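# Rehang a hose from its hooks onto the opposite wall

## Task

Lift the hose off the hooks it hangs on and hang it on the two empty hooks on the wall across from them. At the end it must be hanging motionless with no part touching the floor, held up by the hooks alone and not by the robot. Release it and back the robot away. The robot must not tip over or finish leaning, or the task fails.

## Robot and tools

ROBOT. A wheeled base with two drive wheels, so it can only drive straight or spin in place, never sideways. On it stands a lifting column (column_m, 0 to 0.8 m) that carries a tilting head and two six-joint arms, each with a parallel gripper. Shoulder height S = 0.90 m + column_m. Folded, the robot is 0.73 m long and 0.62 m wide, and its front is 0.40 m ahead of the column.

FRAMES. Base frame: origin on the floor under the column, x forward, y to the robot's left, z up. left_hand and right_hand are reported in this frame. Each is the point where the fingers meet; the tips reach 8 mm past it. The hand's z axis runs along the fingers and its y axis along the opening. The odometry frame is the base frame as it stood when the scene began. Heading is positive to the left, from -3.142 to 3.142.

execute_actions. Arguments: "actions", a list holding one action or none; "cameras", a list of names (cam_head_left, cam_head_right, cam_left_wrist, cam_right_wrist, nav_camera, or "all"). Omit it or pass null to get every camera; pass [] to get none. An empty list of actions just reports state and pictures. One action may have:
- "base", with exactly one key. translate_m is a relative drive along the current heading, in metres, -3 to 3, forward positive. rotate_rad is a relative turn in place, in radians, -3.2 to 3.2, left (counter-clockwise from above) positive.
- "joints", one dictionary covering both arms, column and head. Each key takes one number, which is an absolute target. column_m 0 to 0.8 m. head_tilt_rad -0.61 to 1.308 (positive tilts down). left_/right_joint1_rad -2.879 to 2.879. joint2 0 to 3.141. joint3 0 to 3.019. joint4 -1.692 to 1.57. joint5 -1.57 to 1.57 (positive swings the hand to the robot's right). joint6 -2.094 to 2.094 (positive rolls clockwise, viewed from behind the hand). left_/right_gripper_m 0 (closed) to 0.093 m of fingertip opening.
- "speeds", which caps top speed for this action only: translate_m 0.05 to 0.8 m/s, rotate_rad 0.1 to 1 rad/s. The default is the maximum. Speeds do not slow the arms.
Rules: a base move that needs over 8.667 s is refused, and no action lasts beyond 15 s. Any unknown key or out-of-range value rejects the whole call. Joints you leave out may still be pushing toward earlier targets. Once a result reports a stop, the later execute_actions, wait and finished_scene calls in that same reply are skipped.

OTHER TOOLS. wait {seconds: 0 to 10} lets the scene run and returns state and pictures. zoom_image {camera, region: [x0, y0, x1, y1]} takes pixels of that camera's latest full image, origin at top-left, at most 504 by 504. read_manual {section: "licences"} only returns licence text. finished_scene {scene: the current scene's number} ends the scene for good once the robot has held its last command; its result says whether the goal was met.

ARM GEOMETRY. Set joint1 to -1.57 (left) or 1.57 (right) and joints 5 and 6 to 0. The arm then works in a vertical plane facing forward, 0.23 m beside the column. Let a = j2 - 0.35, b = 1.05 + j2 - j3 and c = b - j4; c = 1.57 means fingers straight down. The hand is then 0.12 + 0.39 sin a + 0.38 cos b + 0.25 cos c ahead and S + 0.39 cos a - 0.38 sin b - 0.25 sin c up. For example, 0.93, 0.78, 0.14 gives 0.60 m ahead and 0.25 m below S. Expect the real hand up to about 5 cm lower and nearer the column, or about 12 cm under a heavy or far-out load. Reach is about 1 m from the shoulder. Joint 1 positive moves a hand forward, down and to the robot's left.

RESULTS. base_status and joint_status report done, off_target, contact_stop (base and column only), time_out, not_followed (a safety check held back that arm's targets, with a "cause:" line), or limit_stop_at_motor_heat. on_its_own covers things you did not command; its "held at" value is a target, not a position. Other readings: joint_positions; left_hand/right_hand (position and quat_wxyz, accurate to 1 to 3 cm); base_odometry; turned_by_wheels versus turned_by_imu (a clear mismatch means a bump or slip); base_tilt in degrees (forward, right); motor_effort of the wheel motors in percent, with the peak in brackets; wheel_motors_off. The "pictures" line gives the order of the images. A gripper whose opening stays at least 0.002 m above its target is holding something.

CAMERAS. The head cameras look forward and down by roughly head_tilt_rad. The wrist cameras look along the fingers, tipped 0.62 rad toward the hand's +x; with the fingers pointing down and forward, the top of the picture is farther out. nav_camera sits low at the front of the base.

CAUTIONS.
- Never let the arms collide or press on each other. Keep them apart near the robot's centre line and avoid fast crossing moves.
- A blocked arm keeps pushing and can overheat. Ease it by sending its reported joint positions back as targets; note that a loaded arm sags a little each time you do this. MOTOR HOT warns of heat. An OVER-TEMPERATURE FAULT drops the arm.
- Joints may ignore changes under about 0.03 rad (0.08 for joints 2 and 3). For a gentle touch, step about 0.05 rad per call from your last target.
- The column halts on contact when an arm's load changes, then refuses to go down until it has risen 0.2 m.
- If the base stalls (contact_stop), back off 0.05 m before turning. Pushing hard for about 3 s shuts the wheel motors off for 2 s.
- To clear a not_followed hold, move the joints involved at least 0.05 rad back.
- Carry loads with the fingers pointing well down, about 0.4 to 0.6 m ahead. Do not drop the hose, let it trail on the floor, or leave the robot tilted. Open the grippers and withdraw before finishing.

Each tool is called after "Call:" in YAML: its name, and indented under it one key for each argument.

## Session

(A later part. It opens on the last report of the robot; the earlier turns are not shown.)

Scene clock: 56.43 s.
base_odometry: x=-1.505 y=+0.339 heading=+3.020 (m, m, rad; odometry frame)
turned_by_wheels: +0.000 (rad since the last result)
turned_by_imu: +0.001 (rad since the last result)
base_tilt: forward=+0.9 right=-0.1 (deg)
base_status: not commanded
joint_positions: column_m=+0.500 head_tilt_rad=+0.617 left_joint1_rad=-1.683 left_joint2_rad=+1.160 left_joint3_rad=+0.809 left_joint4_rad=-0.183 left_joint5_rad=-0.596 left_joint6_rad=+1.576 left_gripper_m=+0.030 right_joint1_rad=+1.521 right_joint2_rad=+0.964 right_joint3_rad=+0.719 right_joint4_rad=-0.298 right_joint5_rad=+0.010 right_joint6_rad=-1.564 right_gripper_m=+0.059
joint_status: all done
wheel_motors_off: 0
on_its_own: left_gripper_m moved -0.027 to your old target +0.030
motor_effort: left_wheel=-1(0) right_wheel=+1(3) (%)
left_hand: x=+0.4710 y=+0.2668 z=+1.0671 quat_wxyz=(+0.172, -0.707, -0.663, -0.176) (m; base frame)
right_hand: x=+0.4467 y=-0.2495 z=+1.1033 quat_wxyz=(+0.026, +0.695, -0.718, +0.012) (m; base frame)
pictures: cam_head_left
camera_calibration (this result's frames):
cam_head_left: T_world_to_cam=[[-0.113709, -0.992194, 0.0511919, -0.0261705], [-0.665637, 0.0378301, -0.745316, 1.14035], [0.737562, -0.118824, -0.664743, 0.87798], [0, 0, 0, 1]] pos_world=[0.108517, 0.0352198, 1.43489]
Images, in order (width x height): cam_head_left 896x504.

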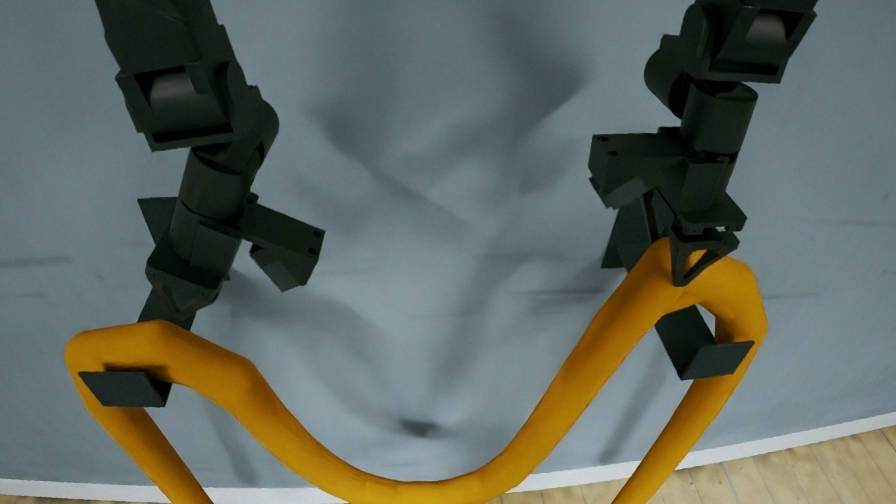

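Call:
execute_actions:
  actions:
    - {"joints":{"left_gripper_m":0.093,"left_joint1_rad":-1.74,"column_m":0.42}}
  cameras: []

Call:
execute_actions:
  actions:
    - {"joints":{"left_joint1_rad":-1.69,"column_m":0.34}}
  cameras: ["cam_head_left","cam_head_right","cam_left_wrist","cam_right_wrist"]

Scene clock: 59.80 s.
base_odometry: x=-1.505 y=+0.339 heading=+3.020 (m, m, rad; odometry frame)
turned_by_wheels: +0.000 (rad since the last result)
turned_by_imu: +0.001 (rad since the last result)
base_tilt: forward=+0.9 right=-0.2 (deg)
base_status: not commanded
joint_positions: column_m=+0.420 head_tilt_rad=+0.617 left_joint1_rad=-1.746 left_joint2_rad=+1.159 left_joint3_rad=+0.809 left_joint4_rad=-0.183 left_joint5_rad=-0.597 left_joint6_rad=+1.576 left_gripper_m=+0.093 right_joint1_rad=+1.521 right_joint2_rad=+0.964 right_joint3_rad=+0.719 right_joint4_rad=-0.298 right_joint5_rad=+0.006 right_joint6_rad=-1.564 right_gripper_m=+0.059
joint_status: all done
wheel_motors_off: 0
motor_effort: left_wheel=-1(1) right_wheel=+2(1) (%)
left_hand: x=+0.4722 y=+0.2366 z=+0.9863 quat_wxyz=(+0.151, -0.721, -0.656, -0.162) (m; base frame)
right_hand: x=+0.4467 y=-0.2487 z=+1.0235 quat_wxyz=(+0.024, +0.695, -0.718, +0.011) (m; base frame)
pictures: none
No camera images: the call's "cameras" was empty. Leave "cameras" out to get every camera's image.

Scene clock: 61.43 s.
base_odometry: x=-1.505 y=+0.339 heading=+3.020 (m, m, rad; odometry frame)
turned_by_wheels: +0.000 (rad since the last result)
turned_by_imu: +0.000 (rad since the last result)
base_tilt: forward=+0.9 right=-0.2 (deg)
base_status: not commanded
joint_positions: column_m=+0.340 head_tilt_rad=+0.617 left_joint1_rad=-1.689 left_joint2_rad=+1.156 left_joint3_rad=+0.809 left_joint4_rad=-0.183 left_joint5_rad=-0.599 left_joint6_rad=+1.576 left_gripper_m=+0.093 right_joint1_rad=+1.525 right_joint2_rad=+0.949 right_joint3_rad=+0.716 right_joint4_rad=-0.304 right_joint5_rad=+0.003 right_joint6_rad=-1.559 right_gripper_m=+0.059
joint_status: all done
wheel_motors_off: 0
motor_effort: left_wheel=-1(2) right_wheel=+2(2) (%)
left_hand: x=+0.4724 y=+0.2646 z=+0.9087 quat_wxyz=(+0.170, -0.707, -0.663, -0.178) (m; base frame)
right_hand: x=+0.4481 y=-0.2460 z=+0.9480 quat_wxyz=(+0.020, +0.695, -0.719, +0.010) (m; base frame)
pictures: cam_head_left, cam_head_right, cam_left_wrist, cam_right_wrist
camera_calibration (this result's frames):
cam_head_left: T_world_to_cam=[[-0.113713, -0.992194, 0.0511835, -0.0179807], [-0.665582, 0.0378301, -0.745365, 1.02134], [0.737611, -0.118824, -0.664689, 0.771705], [0, 0, 0, 1]] pos_world=[0.108521, 0.0352198, 1.27513]
cam_head_right: T_world_to_cam=[[-0.111173, -0.992999, 0.0399247, -0.0656615], [-0.665084, 0.0444891, -0.745443, 1.02568], [0.738447, -0.109426, -0.665373, 0.767057], [0, 0, 0, 1]] pos_world=[0.108431, -0.0268973, 1.27758]
cam_left_wrist: T_world_to_cam=[[-0.997817, 0.0647377, 0.01306, 0.440026], [0.0404697, 0.443102, 0.895557, -0.942904], [0.0521894, 0.894131, -0.444754, 0.266289], [0, 0, 0, 1]] pos_world=[0.463327, 0.151219, 0.957111]
cam_right_wrist: T_world_to_cam=[[0.999294, -0.0307816, -0.0215287, -0.429565], [-0.0112826, -0.792631, 0.609597, -0.759986], [-0.0358287, -0.608924, -0.792419, 0.736875], [0, 0, 0, 1]] pos_world=[0.447088, -0.16691, 1.03795]
Images, in order (width x height): cam_head_left 896x504, cam_head_right 896x504, cam_left_wrist 896x504, cam_right_wrist 896x504.

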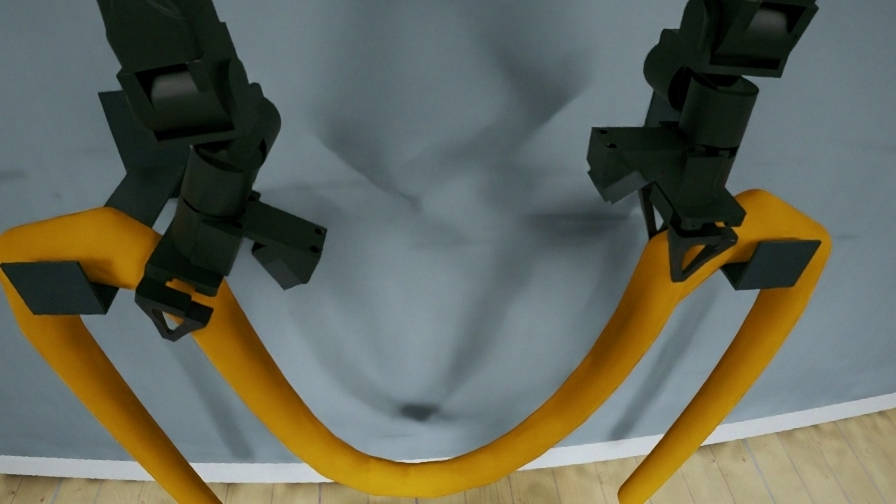

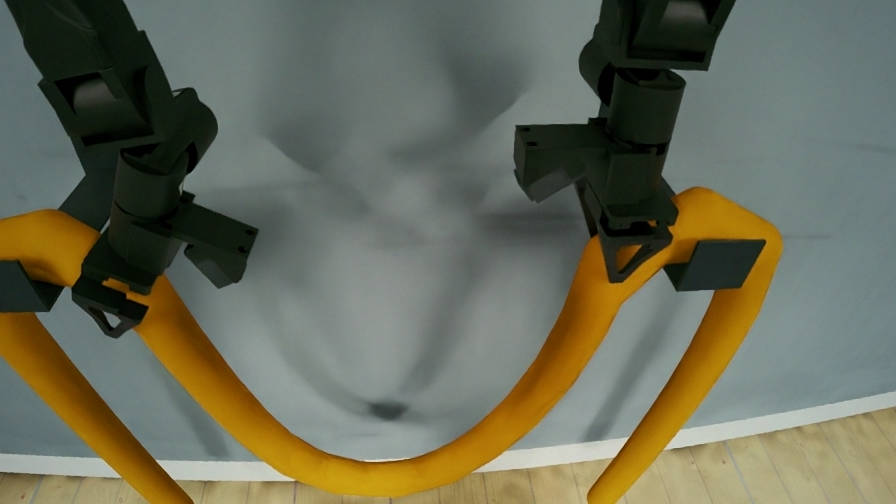

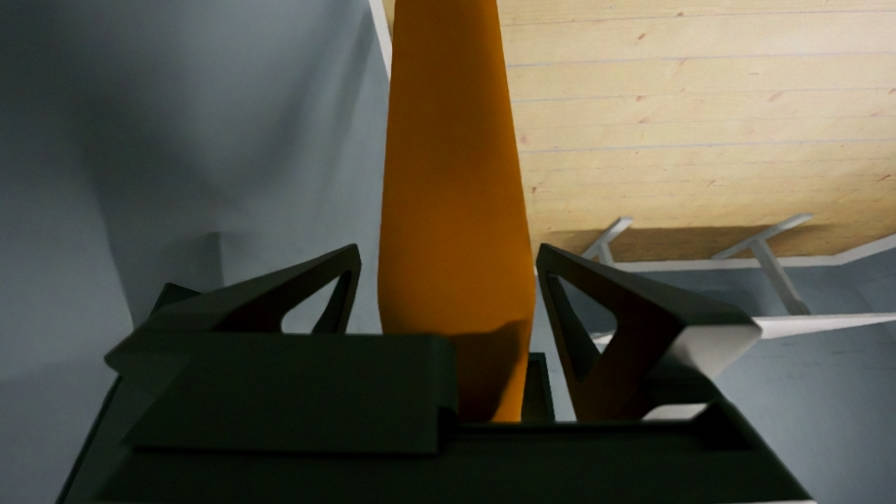

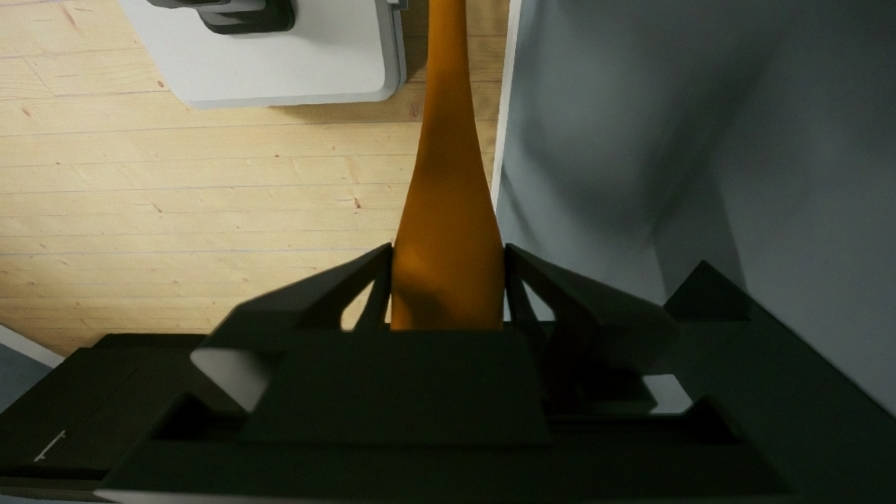

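Call:
execute_actions:
  actions:
    - {"joints":{"left_gripper_m":0.045}}
  cameras: []

Call:
execute_actions:
  actions:
    - {"joints":{"column_m":0.39}}
  cameras: ["cam_head_left","cam_left_wrist"]

Scene clock: 62.73 s.
base_odometry: x=-1.505 y=+0.339 heading=+3.020 (m, m, rad; odometry frame)
turned_by_wheels: +0.000 (rad since the last result)
turned_by_imu: +0.000 (rad since the last result)
base_tilt: forward=+0.9 right=-0.1 (deg)
base_status: not commanded
joint_positions: column_m=+0.340 head_tilt_rad=+0.617 left_joint1_rad=-1.690 left_joint2_rad=+1.156 left_joint3_rad=+0.809 left_joint4_rad=-0.183 left_joint5_rad=-0.599 left_joint6_rad=+1.573 left_gripper_m=+0.058 right_joint1_rad=+1.525 right_joint2_rad=+0.949 right_joint3_rad=+0.716 right_joint4_rad=-0.304 right_joint5_rad=+0.003 right_joint6_rad=-1.559 right_gripper_m=+0.059
joint_status: left_gripper_m off_target (ended at +0.058, target +0.045)
wheel_motors_off: 0
motor_effort: left_wheel=+1(0) right_wheel=+2(2) (%)
left_hand: x=+0.4725 y=+0.2642 z=+0.9087 quat_wxyz=(+0.170, -0.707, -0.664, -0.178) (m; base frame)
right_hand: x=+0.4481 y=-0.2460 z=+0.9480 quat_wxyz=(+0.020, +0.694, -0.719, +0.010) (m; base frame)
pictures: none
No camera images: the call's "cameras" was empty. Leave "cameras" out to get every camera's image.

Scene clock: 63.97 s.
base_odometry: x=-1.505 y=+0.339 heading=+3.020 (m, m, rad; odometry frame)
turned_by_wheels: +0.000 (rad since the last result)
turned_by_imu: +0.000 (rad since the last result)
base_tilt: forward=+0.9 right=-0.2 (deg)
base_status: not commanded
joint_positions: column_m=+0.390 head_tilt_rad=+0.617 left_joint1_rad=-1.690 left_joint2_rad=+1.158 left_joint3_rad=+0.809 left_joint4_rad=-0.183 left_joint5_rad=-0.589 left_joint6_rad=+1.573 left_gripper_m=+0.058 right_joint1_rad=+1.528 right_joint2_rad=+0.949 right_joint3_rad=+0.716 right_joint4_rad=-0.302 right_joint5_rad=+0.001 right_joint6_rad=-1.559 right_gripper_m=+0.059
joint_status: all done
wheel_motors_off: 0
motor_effort: left_wheel=-1(1) right_wheel=+1(2) (%)
left_hand: x=+0.4719 y=+0.2627 z=+0.9572 quat_wxyz=(+0.167, -0.708, -0.664, -0.174) (m; base frame)
right_hand: x=+0.4487 y=-0.2446 z=+0.9977 quat_wxyz=(+0.017, +0.695, -0.719, +0.010) (m; base frame)
pictures: cam_head_left, cam_left_wrist
camera_calibration (this result's frames):
cam_head_left: T_world_to_cam=[[-0.113713, -0.992194, 0.0511835, -0.0205288], [-0.665582, 0.0378301, -0.745365, 1.05845], [0.737611, -0.118824, -0.664689, 0.804796], [0, 0, 0, 1]] pos_world=[0.108521, 0.0352198, 1.32492]
cam_left_wrist: T_world_to_cam=[[-0.997948, 0.0626899, 0.0130567, 0.439542], [0.0400874, 0.45261, 0.890807, -0.983184], [0.0499349, 0.889502, -0.454195, 0.300869], [0, 0, 0, 1]] pos_world=[0.463029, 0.149821, 1.00674]
Images, in order (width x height): cam_head_left 896x504, cam_left_wrist 896x504.

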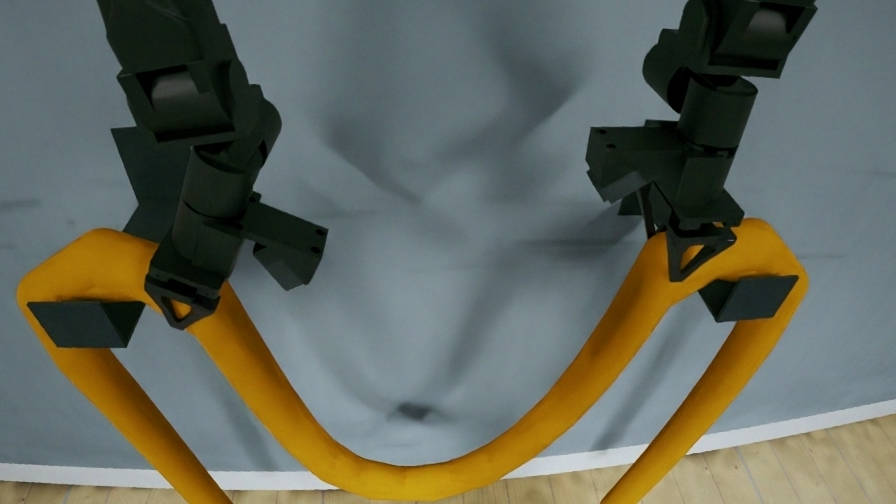

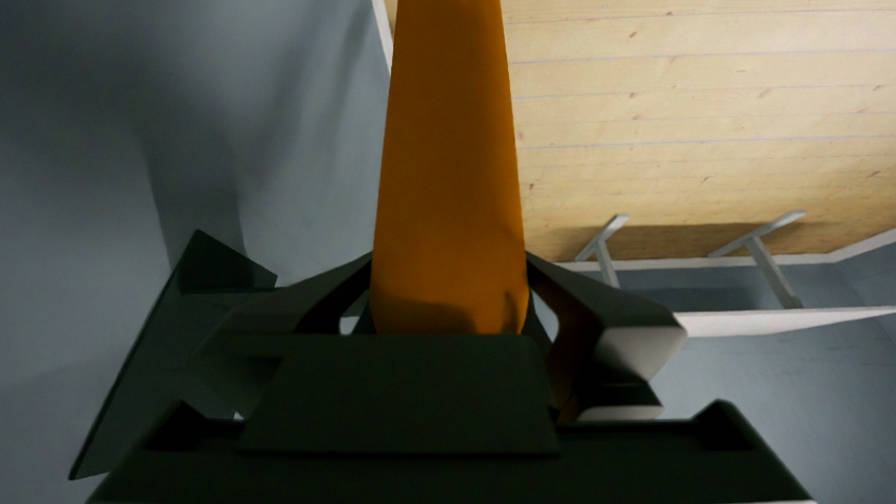

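Holding. Continue.

Call:
execute_actions:
  actions:
    - {"joints":{"column_m":0.52}}
  cameras: ["cam_head_left","cam_left_wrist"]

Scene clock: 66.70 s.
base_odometry: x=-1.505 y=+0.339 heading=+3.020 (m, m, rad; odometry frame)
turned_by_wheels: +0.000 (rad since the last result)
turned_by_imu: +0.000 (rad since the last result)
base_tilt: forward=+0.8 right=-0.1 (deg)
base_status: not commanded
joint_positions: column_m=+0.520 head_tilt_rad=+0.617 left_joint1_rad=-1.686 left_joint2_rad=+1.166 left_joint3_rad=+0.809 left_joint4_rad=-0.183 left_joint5_rad=-0.581 left_joint6_rad=+1.573 left_gripper_m=+0.058 right_joint1_rad=+1.520 right_joint2_rad=+0.963 right_joint3_rad=+0.716 right_joint4_rad=-0.298 right_joint5_rad=+0.009 right_joint6_rad=-1.563 right_gripper_m=+0.059
joint_status: all done
wheel_motors_off: 0
motor_effort: left_wheel=+2(0) right_wheel=+1(1) (%)
left_hand: x=+0.4691 y=+0.2631 z=+1.0839 quat_wxyz=(+0.168, -0.708, -0.664, -0.169) (m; base frame)
right_hand: x=+0.4455 y=-0.2493 z=+1.1234 quat_wxyz=(+0.026, +0.695, -0.719, +0.011) (m; base frame)
pictures: cam_head_left, cam_left_wrist
camera_calibration (this result's frames):
cam_head_left: T_world_to_cam=[[-0.113713, -0.992194, 0.0511834, -0.0271813], [-0.665582, 0.0378301, -0.745365, 1.15532], [0.737611, -0.118824, -0.664689, 0.891188], [0, 0, 0, 1]] pos_world=[0.108521, 0.0352198, 1.45489]
cam_left_wrist: T_world_to_cam=[[-0.997864, 0.0617923, 0.0211902, 0.426463], [0.047129, 0.456367, 0.888543, -1.09798], [0.0452346, 0.887644, -0.458304, 0.365373], [0, 0, 0, 1]] pos_world=[0.460772, 0.15041, 1.13402]
Images, in order (width x height): cam_head_left 896x504, cam_left_wrist 896x504.

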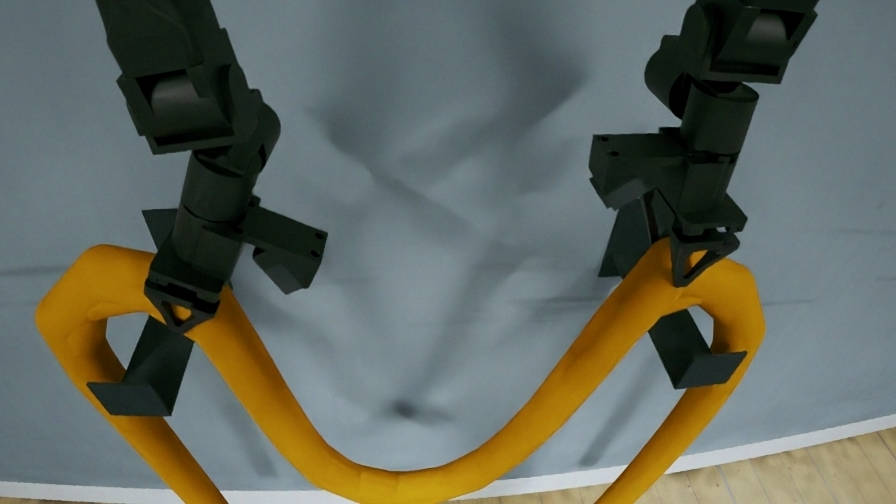

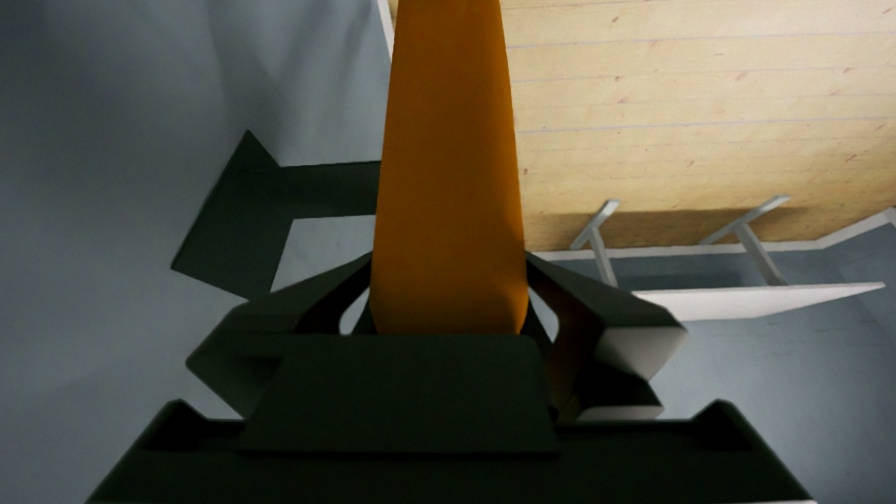

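Call:
execute_actions:
  actions:
    - {"joints":{"column_m":0.6}}
  cameras: []

Call:
execute_actions:
  actions:
    - {"base":{"translate_m":-0.35},"speeds":{"translate_m":0.12},"joints":{"head_tilt_rad":0.9}}
  cameras: ["cam_head_left","nav_camera"]

Scene clock: 69.00 s.
base_odometry: x=-1.505 y=+0.339 heading=+3.020 (m, m, rad; odometry frame)
turned_by_wheels: +0.000 (rad since the last result)
turned_by_imu: +0.000 (rad since the last result)
base_tilt: forward=+0.9 right=-0.1 (deg)
base_status: not commanded
joint_positions: column_m=+0.600 head_tilt_rad=+0.617 left_joint1_rad=-1.686 left_joint2_rad=+1.166 left_joint3_rad=+0.809 left_joint4_rad=-0.183 left_joint5_rad=-0.581 left_joint6_rad=+1.573 left_gripper_m=+0.058 right_joint1_rad=+1.520 right_joint2_rad=+0.963 right_joint3_rad=+0.716 right_joint4_rad=-0.298 right_joint5_rad=+0.004 right_joint6_rad=-1.563 right_gripper_m=+0.059
joint_status: all done
wheel_motors_off: 0
motor_effort: left_wheel=+1(0) right_wheel=+0(1) (%)
left_hand: x=+0.4688 y=+0.2631 z=+1.1636 quat_wxyz=(+0.168, -0.708, -0.664, -0.169) (m; base frame)
right_hand: x=+0.4456 y=-0.2484 z=+1.2034 quat_wxyz=(+0.024, +0.695, -0.719, +0.009) (m; base frame)
pictures: none
No camera images: the call's "cameras" was empty. Leave "cameras" out to get every camera's image.

Scene clock: 72.87 s.
base_odometry: x=-1.158 y=+0.297 heading=+3.019 (m, m, rad; odometry frame)
turned_by_wheels: -0.001 (rad since the last result)
turned_by_imu: -0.001 (rad since the last result)
base_tilt: forward=+0.9 right=-0.1 (deg)
base_status: done
joint_positions: column_m=+0.600 head_tilt_rad=+0.902 left_joint1_rad=-1.689 left_joint2_rad=+1.167 left_joint3_rad=+0.812 left_joint4_rad=-0.183 left_joint5_rad=-0.581 left_joint6_rad=+1.573 left_gripper_m=+0.058 right_joint1_rad=+1.527 right_joint2_rad=+0.963 right_joint3_rad=+0.713 right_joint4_rad=-0.289 right_joint5_rad=-0.004 right_joint6_rad=-1.580 right_gripper_m=+0.059
joint_status: all done
wheel_motors_off: 0
motor_effort: left_wheel=-3(34) right_wheel=+0(30) (%)
left_hand: x=+0.4705 y=+0.2617 z=+1.1636 quat_wxyz=(+0.167, -0.709, -0.664, -0.169) (m; base frame)
right_hand: x=+0.4456 y=-0.2440 z=+1.2027 quat_wxyz=(+0.017, +0.702, -0.711, +0.006) (m; base frame)
pictures: cam_head_left, nav_camera
camera_calibration (this result's frames):
cam_head_left: T_world_to_cam=[[-0.0947615, -0.992194, 0.0810592, -0.0796033], [-0.848127, 0.0378301, -0.528441, 0.880075], [0.521249, -0.118824, -0.845092, 1.24129], [0, 0, 0, 1]] pos_world=[0.0918527, 0.0352198, 1.52052]
Images, in order (width x height): cam_head_left 896x504, nav_camera 896x504.

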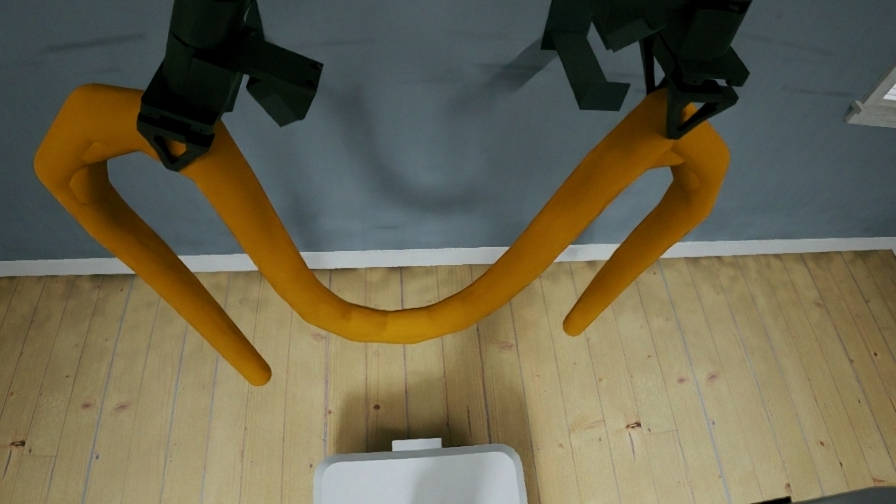

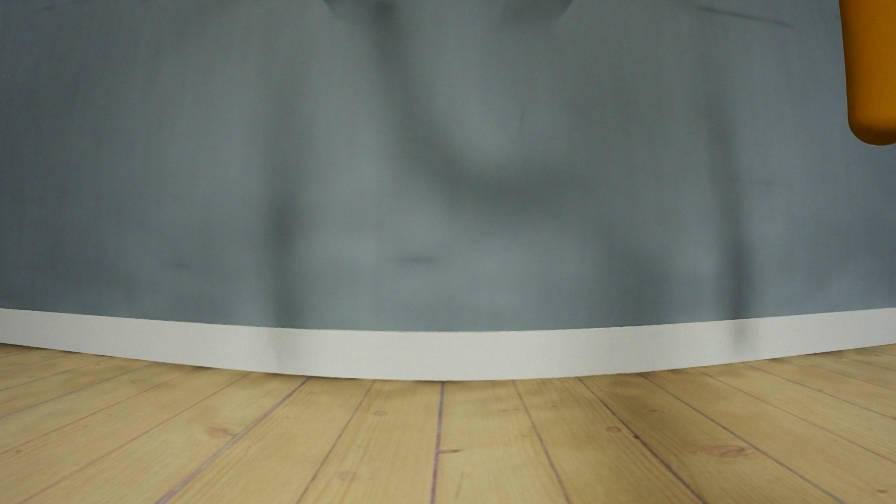

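Call:
execute_actions:
  actions:
    - {"base":{"rotate_rad":-3.05},"speeds":{"rotate_rad":0.45},"joints":{"head_tilt_rad":0.25}}
  cameras: ["cam_head_left","cam_head_right","nav_camera"]

Scene clock: 82.07 s.
base_odometry: x=-1.158 y=+0.297 heading=-0.030 (m, m, rad; odometry frame)
turned_by_wheels: -3.049 (rad since the last result)
turned_by_imu: -3.011 (rad since the last result)
base_tilt: forward=+0.9 right=-0.2 (deg)
base_status: done
joint_positions: column_m=+0.600 head_tilt_rad=+0.270 left_joint1_rad=-1.694 left_joint2_rad=+1.167 left_joint3_rad=+0.812 left_joint4_rad=-0.183 left_joint5_rad=-0.580 left_joint6_rad=+1.573 left_gripper_m=+0.058 right_joint1_rad=+1.529 right_joint2_rad=+0.963 right_joint3_rad=+0.713 right_joint4_rad=-0.289 right_joint5_rad=-0.004 right_joint6_rad=-1.580 right_gripper_m=+0.059
joint_status: all done
wheel_motors_off: 0
motor_effort: left_wheel=+7(44) right_wheel=-6(60) (%)
left_hand: x=+0.4706 y=+0.2588 z=+1.1633 quat_wxyz=(+0.164, -0.710, -0.664, -0.167) (m; base frame)
right_hand: x=+0.4456 y=-0.2431 z=+1.2027 quat_wxyz=(+0.017, +0.703, -0.711, +0.006) (m; base frame)
pictures: cam_head_left, cam_head_right, nav_camera
camera_calibration (this result's frames):
cam_head_left: T_world_to_cam=[[-0.124345, -0.992194, 0.00942096, 0.0354848], [-0.372126, 0.0378301, -0.927411, 1.48899], [0.919815, -0.118824, -0.373926, 0.47415], [0, 0, 0, 1]] pos_world=[0.122374, 0.0352198, 1.55787]
cam_head_right: T_world_to_cam=[[-0.118124, -0.992999, -0.000300974, -0.0118926], [-0.371631, 0.0444891, -0.927314, 1.49307], [0.920835, -0.109426, -0.374285, 0.469154], [0, 0, 0, 1]] pos_world=[0.121455, -0.0268973, 1.56014]
Images, in order (width x height): cam_head_left 896x504, cam_head_right 896x504, nav_camera 896x504.

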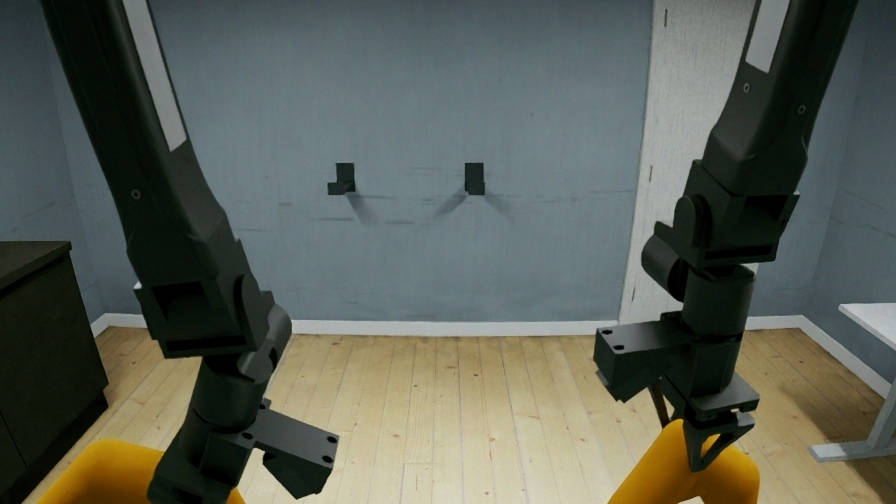

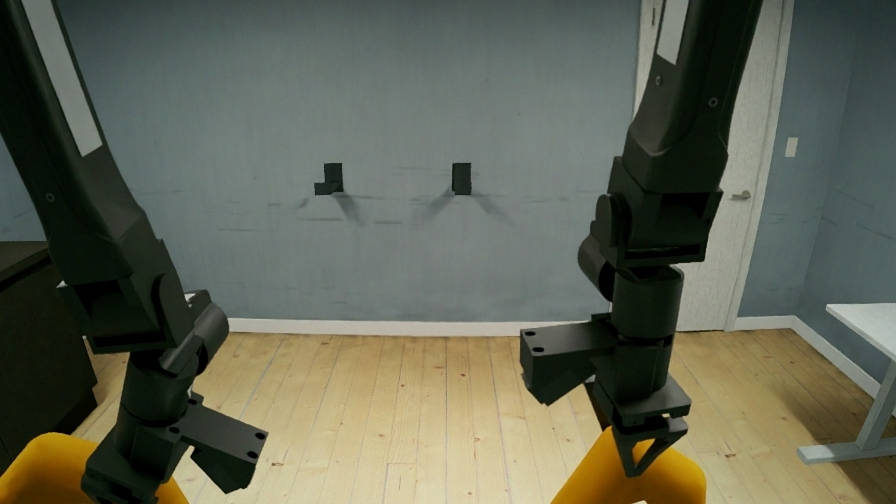

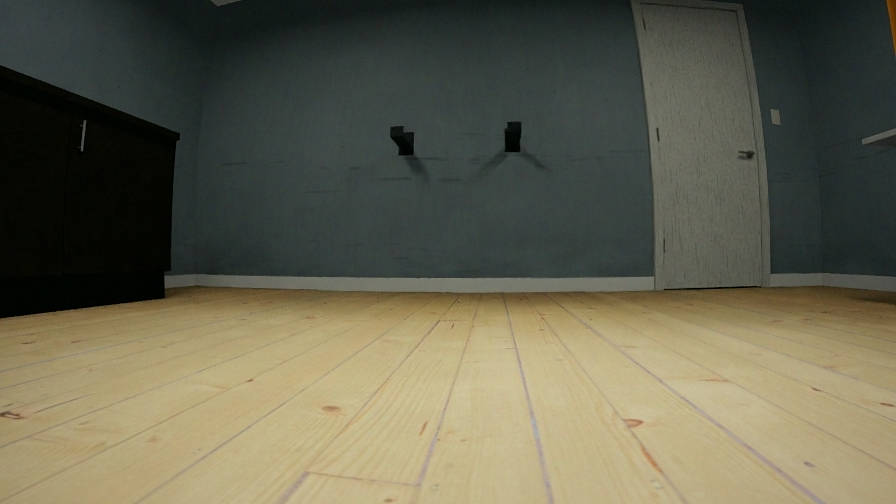

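Call:
execute_actions:
  actions:
    - {"base":{"rotate_rad":0.045},"speeds":{"rotate_rad":0.4}}
  cameras: []

Call:
execute_actions:
  actions:
    - {"base":{"translate_m":1.5},"speeds":{"translate_m":0.35}}
  cameras: []

Call:
execute_actions:
  actions:
    - {"base":{"rotate_rad":-0.175},"speeds":{"rotate_rad":0.3},"joints":{"head_tilt_rad":0.5}}
  cameras: ["cam_head_left","cam_head_right","nav_camera"]

Scene clock: 84.23 s.
base_odometry: x=-1.158 y=+0.297 heading=+0.015 (m, m, rad; odometry frame)
turned_by_wheels: +0.044 (rad since the last result)
turned_by_imu: +0.044 (rad since the last result)
base_tilt: forward=+1.0 right=-0.1 (deg)
base_status: done
joint_positions: column_m=+0.600 head_tilt_rad=+0.270 left_joint1_rad=-1.694 left_joint2_rad=+1.167 left_joint3_rad=+0.812 left_joint4_rad=-0.183 left_joint5_rad=-0.580 left_joint6_rad=+1.573 left_gripper_m=+0.058 right_joint1_rad=+1.529 right_joint2_rad=+0.963 right_joint3_rad=+0.713 right_joint4_rad=-0.289 right_joint5_rad=-0.005 right_joint6_rad=-1.580 right_gripper_m=+0.059
joint_status: not commanded
wheel_motors_off: 0
motor_effort: left_wheel=-3(16) right_wheel=+4(15) (%)
left_hand: x=+0.4706 y=+0.2588 z=+1.1633 quat_wxyz=(+0.164, -0.710, -0.664, -0.167) (m; base frame)
right_hand: x=+0.4456 y=-0.2429 z=+1.2027 quat_wxyz=(+0.016, +0.703, -0.711, +0.005) (m; base frame)
pictures: none
No camera images: the call's "cameras" was empty. Leave "cameras" out to get every camera's image.

Scene clock: 89.77 s.
base_odometry: x=+0.342 y=+0.318 heading=+0.013 (m, m, rad; odometry frame)
turned_by_wheels: -0.002 (rad since the last result)
turned_by_imu: +0.003 (rad since the last result)
base_tilt: forward=+0.9 right=-0.2 (deg)
base_status: done
joint_positions: column_m=+0.600 head_tilt_rad=+0.269 left_joint1_rad=-1.694 left_joint2_rad=+1.167 left_joint3_rad=+0.813 left_joint4_rad=-0.183 left_joint5_rad=-0.580 left_joint6_rad=+1.573 left_gripper_m=+0.058 right_joint1_rad=+1.529 right_joint2_rad=+0.963 right_joint3_rad=+0.713 right_joint4_rad=-0.289 right_joint5_rad=-0.004 right_joint6_rad=-1.580 right_gripper_m=+0.059
joint_status: not commanded
wheel_motors_off: 0
motor_effort: left_wheel=-2(48) right_wheel=+1(73) (%)
left_hand: x=+0.4708 y=+0.2588 z=+1.1634 quat_wxyz=(+0.164, -0.710, -0.664, -0.167) (m; base frame)
right_hand: x=+0.4454 y=-0.2431 z=+1.2026 quat_wxyz=(+0.017, +0.703, -0.711, +0.006) (m; base frame)
pictures: none
No camera images: the call's "cameras" was empty. Leave "cameras" out to get every camera's image.

Scene clock: 91.07 s.
base_odometry: x=+0.342 y=+0.318 heading=-0.161 (m, m, rad; odometry frame)
turned_by_wheels: -0.173 (rad since the last result)
turned_by_imu: -0.170 (rad since the last result)
base_tilt: forward=+0.9 right=-0.1 (deg)
base_status: done
joint_positions: column_m=+0.600 head_tilt_rad=+0.504 left_joint1_rad=-1.694 left_joint2_rad=+1.167 left_joint3_rad=+0.813 left_joint4_rad=-0.183 left_joint5_rad=-0.580 left_joint6_rad=+1.573 left_gripper_m=+0.058 right_joint1_rad=+1.531 right_joint2_rad=+0.963 right_joint3_rad=+0.713 right_joint4_rad=-0.289 right_joint5_rad=-0.003 right_joint6_rad=-1.580 right_gripper_m=+0.059
joint_status: all done
wheel_motors_off: 0
motor_effort: left_wheel=+1(44) right_wheel=-1(61) (%)
left_hand: x=+0.4708 y=+0.2588 z=+1.1634 quat_wxyz=(+0.164, -0.710, -0.664, -0.167) (m; base frame)
right_hand: x=+0.4454 y=-0.2428 z=+1.2026 quat_wxyz=(+0.017, +0.703, -0.711, +0.006) (m; base frame)
pictures: cam_head_left, cam_head_right, nav_camera
camera_calibration (this result's frames):
cam_head_left: T_world_to_cam=[[-0.118751, -0.992194, 0.0380583, -0.0102099], [-0.577451, 0.0378301, -0.815548, 1.32186], [0.807743, -0.118824, -0.577436, 0.802495], [0, 0, 0, 1]] pos_world=[0.113886, 0.0352198, 1.54182]
cam_head_right: T_world_to_cam=[[-0.11496, -0.992999, 0.0271569, -0.0555955], [-0.576947, 0.0444891, -0.815569, 1.32613], [0.808651, -0.109426, -0.578022, 0.797864], [0, 0, 0, 1]] pos_world=[0.11352, -0.0268973, 1.54424]
Images, in order (width x height): cam_head_left 896x504, cam_head_right 896x504, nav_camera 896x504.

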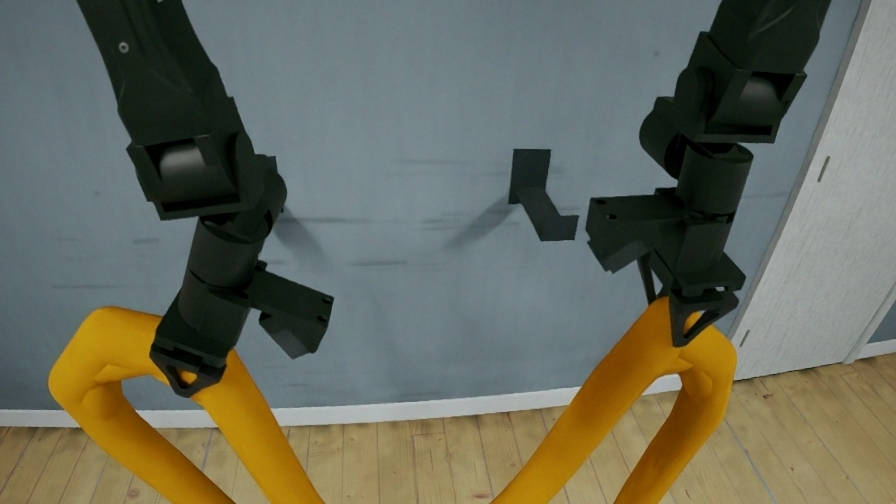

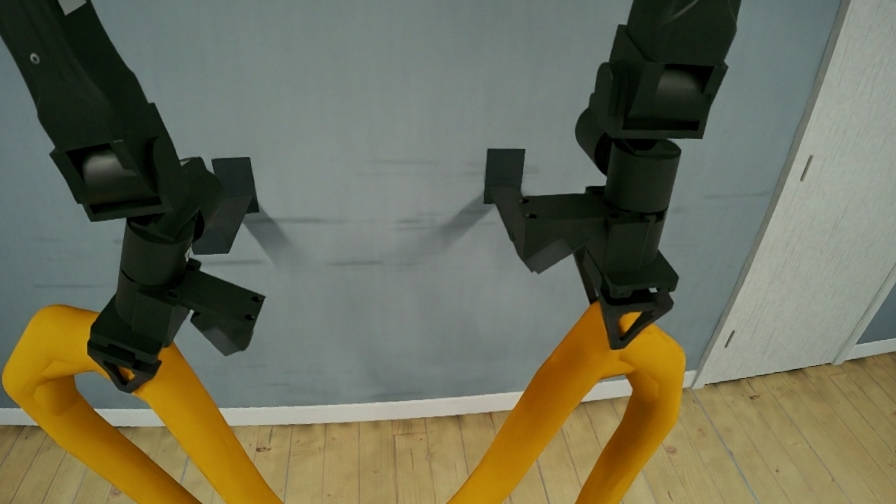

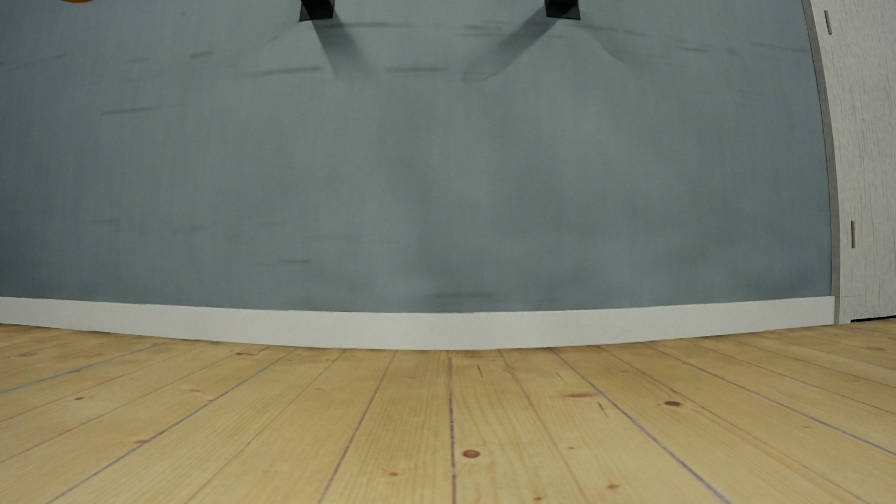

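Call:
execute_actions:
  actions:
    - {"joints":{"right_joint5_rad":0.3,"right_joint1_rad":1.6}}
  cameras: []

Call:
execute_actions:
  actions:
    - {"joints":{"right_joint5_rad":0.58,"right_joint1_rad":1.68,"head_tilt_rad":0.75}}
  cameras: ["cam_head_left","cam_head_right","cam_right_wrist","cam_left_wrist"]

Scene clock: 93.50 s.
base_odometry: x=+0.342 y=+0.318 heading=-0.161 (m, m, rad; odometry frame)
turned_by_wheels: +0.000 (rad since the last result)
turned_by_imu: +0.001 (rad since the last result)
base_tilt: forward=+0.9 right=-0.2 (deg)
base_status: not commanded
joint_positions: column_m=+0.600 head_tilt_rad=+0.504 left_joint1_rad=-1.694 left_joint2_rad=+1.167 left_joint3_rad=+0.813 left_joint4_rad=-0.183 left_joint5_rad=-0.580 left_joint6_rad=+1.573 left_gripper_m=+0.058 right_joint1_rad=+1.606 right_joint2_rad=+0.963 right_joint3_rad=+0.713 right_joint4_rad=-0.289 right_joint5_rad=+0.289 right_joint6_rad=-1.580 right_gripper_m=+0.059
joint_status: all done
wheel_motors_off: 0
motor_effort: left_wheel=+2(3) right_wheel=-3(3) (%)
left_hand: x=+0.4708 y=+0.2588 z=+1.1634 quat_wxyz=(+0.164, -0.710, -0.664, -0.167) (m; base frame)
right_hand: x=+0.4464 y=-0.2590 z=+1.2081 quat_wxyz=(+0.096, +0.711, -0.691, +0.086) (m; base frame)
pictures: none
No camera images: the call's "cameras" was empty. Leave "cameras" out to get every camera's image.

Scene clock: 94.40 s.
base_odometry: x=+0.342 y=+0.318 heading=-0.161 (m, m, rad; odometry frame)
turned_by_wheels: +0.000 (rad since the last result)
turned_by_imu: +0.000 (rad since the last result)
base_tilt: forward=+0.9 right=-0.1 (deg)
base_status: not commanded
joint_positions: column_m=+0.600 head_tilt_rad=+0.752 left_joint1_rad=-1.694 left_joint2_rad=+1.167 left_joint3_rad=+0.813 left_joint4_rad=-0.183 left_joint5_rad=-0.580 left_joint6_rad=+1.573 left_gripper_m=+0.058 right_joint1_rad=+1.685 right_joint2_rad=+0.963 right_joint3_rad=+0.713 right_joint4_rad=-0.289 right_joint5_rad=+0.561 right_joint6_rad=-1.580 right_gripper_m=+0.059
joint_status: all done
wheel_motors_off: 0
motor_effort: left_wheel=+5(2) right_wheel=-3(3) (%)
left_hand: x=+0.4708 y=+0.2588 z=+1.1634 quat_wxyz=(+0.164, -0.710, -0.664, -0.167) (m; base frame)
right_hand: x=+0.4499 y=-0.2683 z=+1.2219 quat_wxyz=(+0.162, +0.712, -0.664, +0.161) (m; base frame)
pictures: cam_head_left, cam_head_right, cam_left_wrist, cam_right_wrist
camera_calibration (this result's frames):
cam_head_left: T_world_to_cam=[[-0.10577, -0.992194, 0.0660532, -0.0552552], [-0.760034, 0.0378301, -0.648781, 1.06652], [0.641218, -0.118824, -0.758103, 1.09733], [0, 0, 0, 1]] pos_world=[0.101112, 0.0352198, 1.52748]
cam_head_right: T_world_to_cam=[[-0.104772, -0.992999, 0.0545547, -0.0995542], [-0.75955, 0.0444891, -0.648925, 1.07098], [0.641955, -0.109426, -0.758894, 1.09304], [0, 0, 0, 1]] pos_world=[0.101353, -0.0268973, 1.52992]
cam_left_wrist: T_world_to_cam=[[-0.997658, 0.0657466, 0.0188469, 0.428347], [0.0472768, 0.46379, 0.884683, -1.16423], [0.0494239, 0.883502, -0.465812, 0.413327], [0, 0, 0, 1]] pos_world=[0.461957, 0.146622, 1.21444]
cam_right_wrist: T_world_to_cam=[[0.997395, 0.0668302, -0.0271315, -0.39223], [0.0556373, -0.473476, 0.879048, -1.21832], [0.0459008, -0.878267, -0.475962, 0.444757], [0, 0, 0, 1]] pos_world=[0.438578, -0.160019, 1.27201]
Images, in order (width x height): cam_head_left 896x504, cam_head_right 896x504, cam_left_wrist 896x504, cam_right_wrist 896x504.

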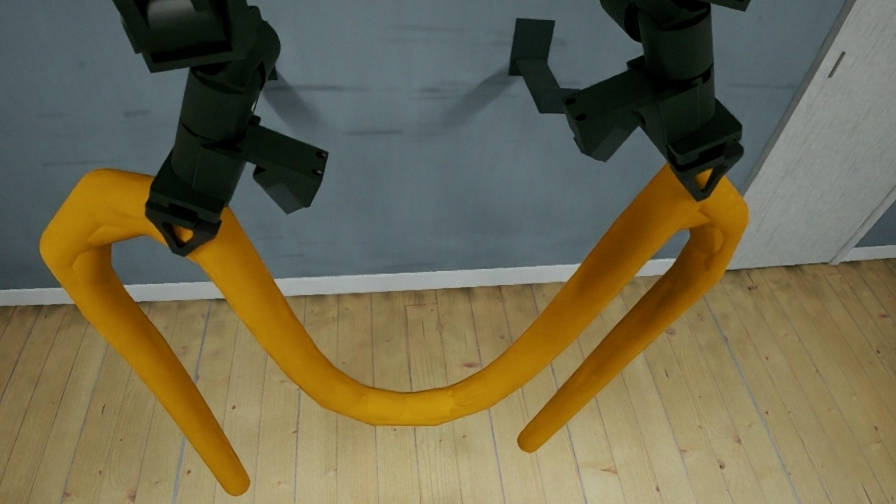

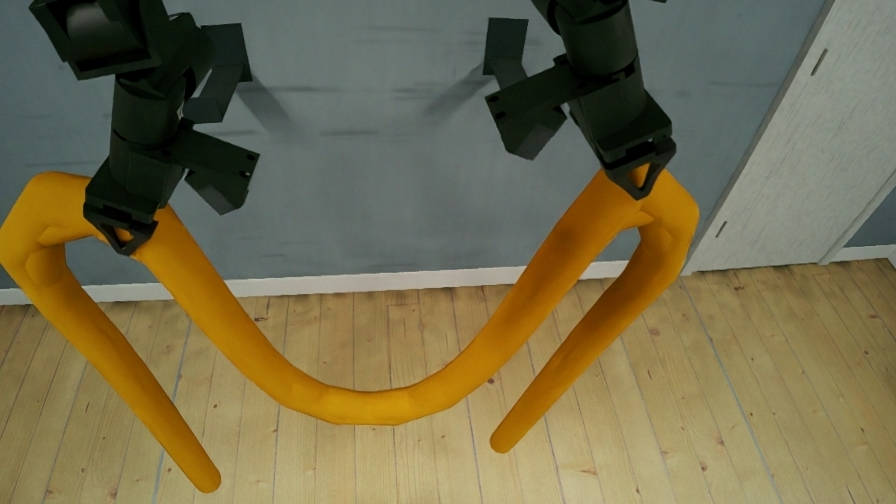

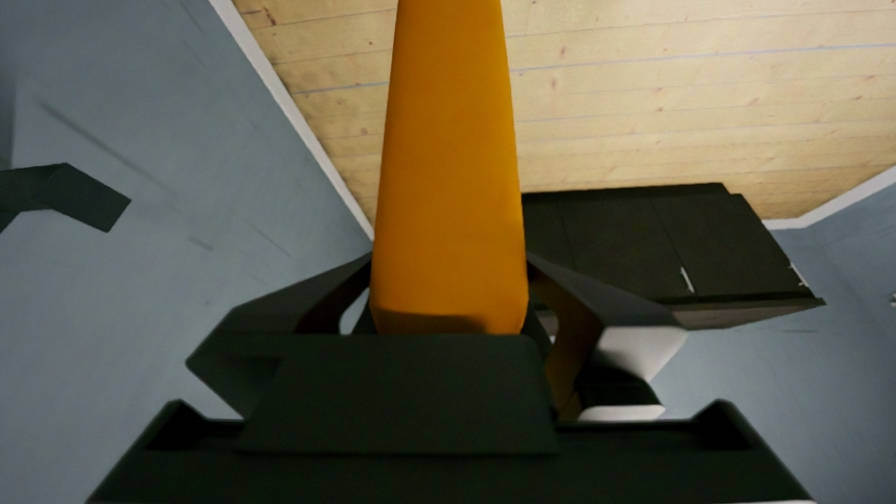

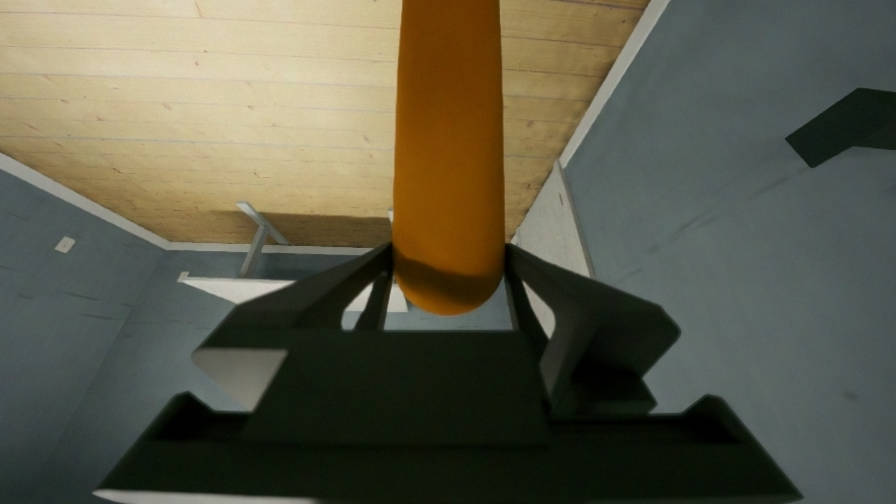

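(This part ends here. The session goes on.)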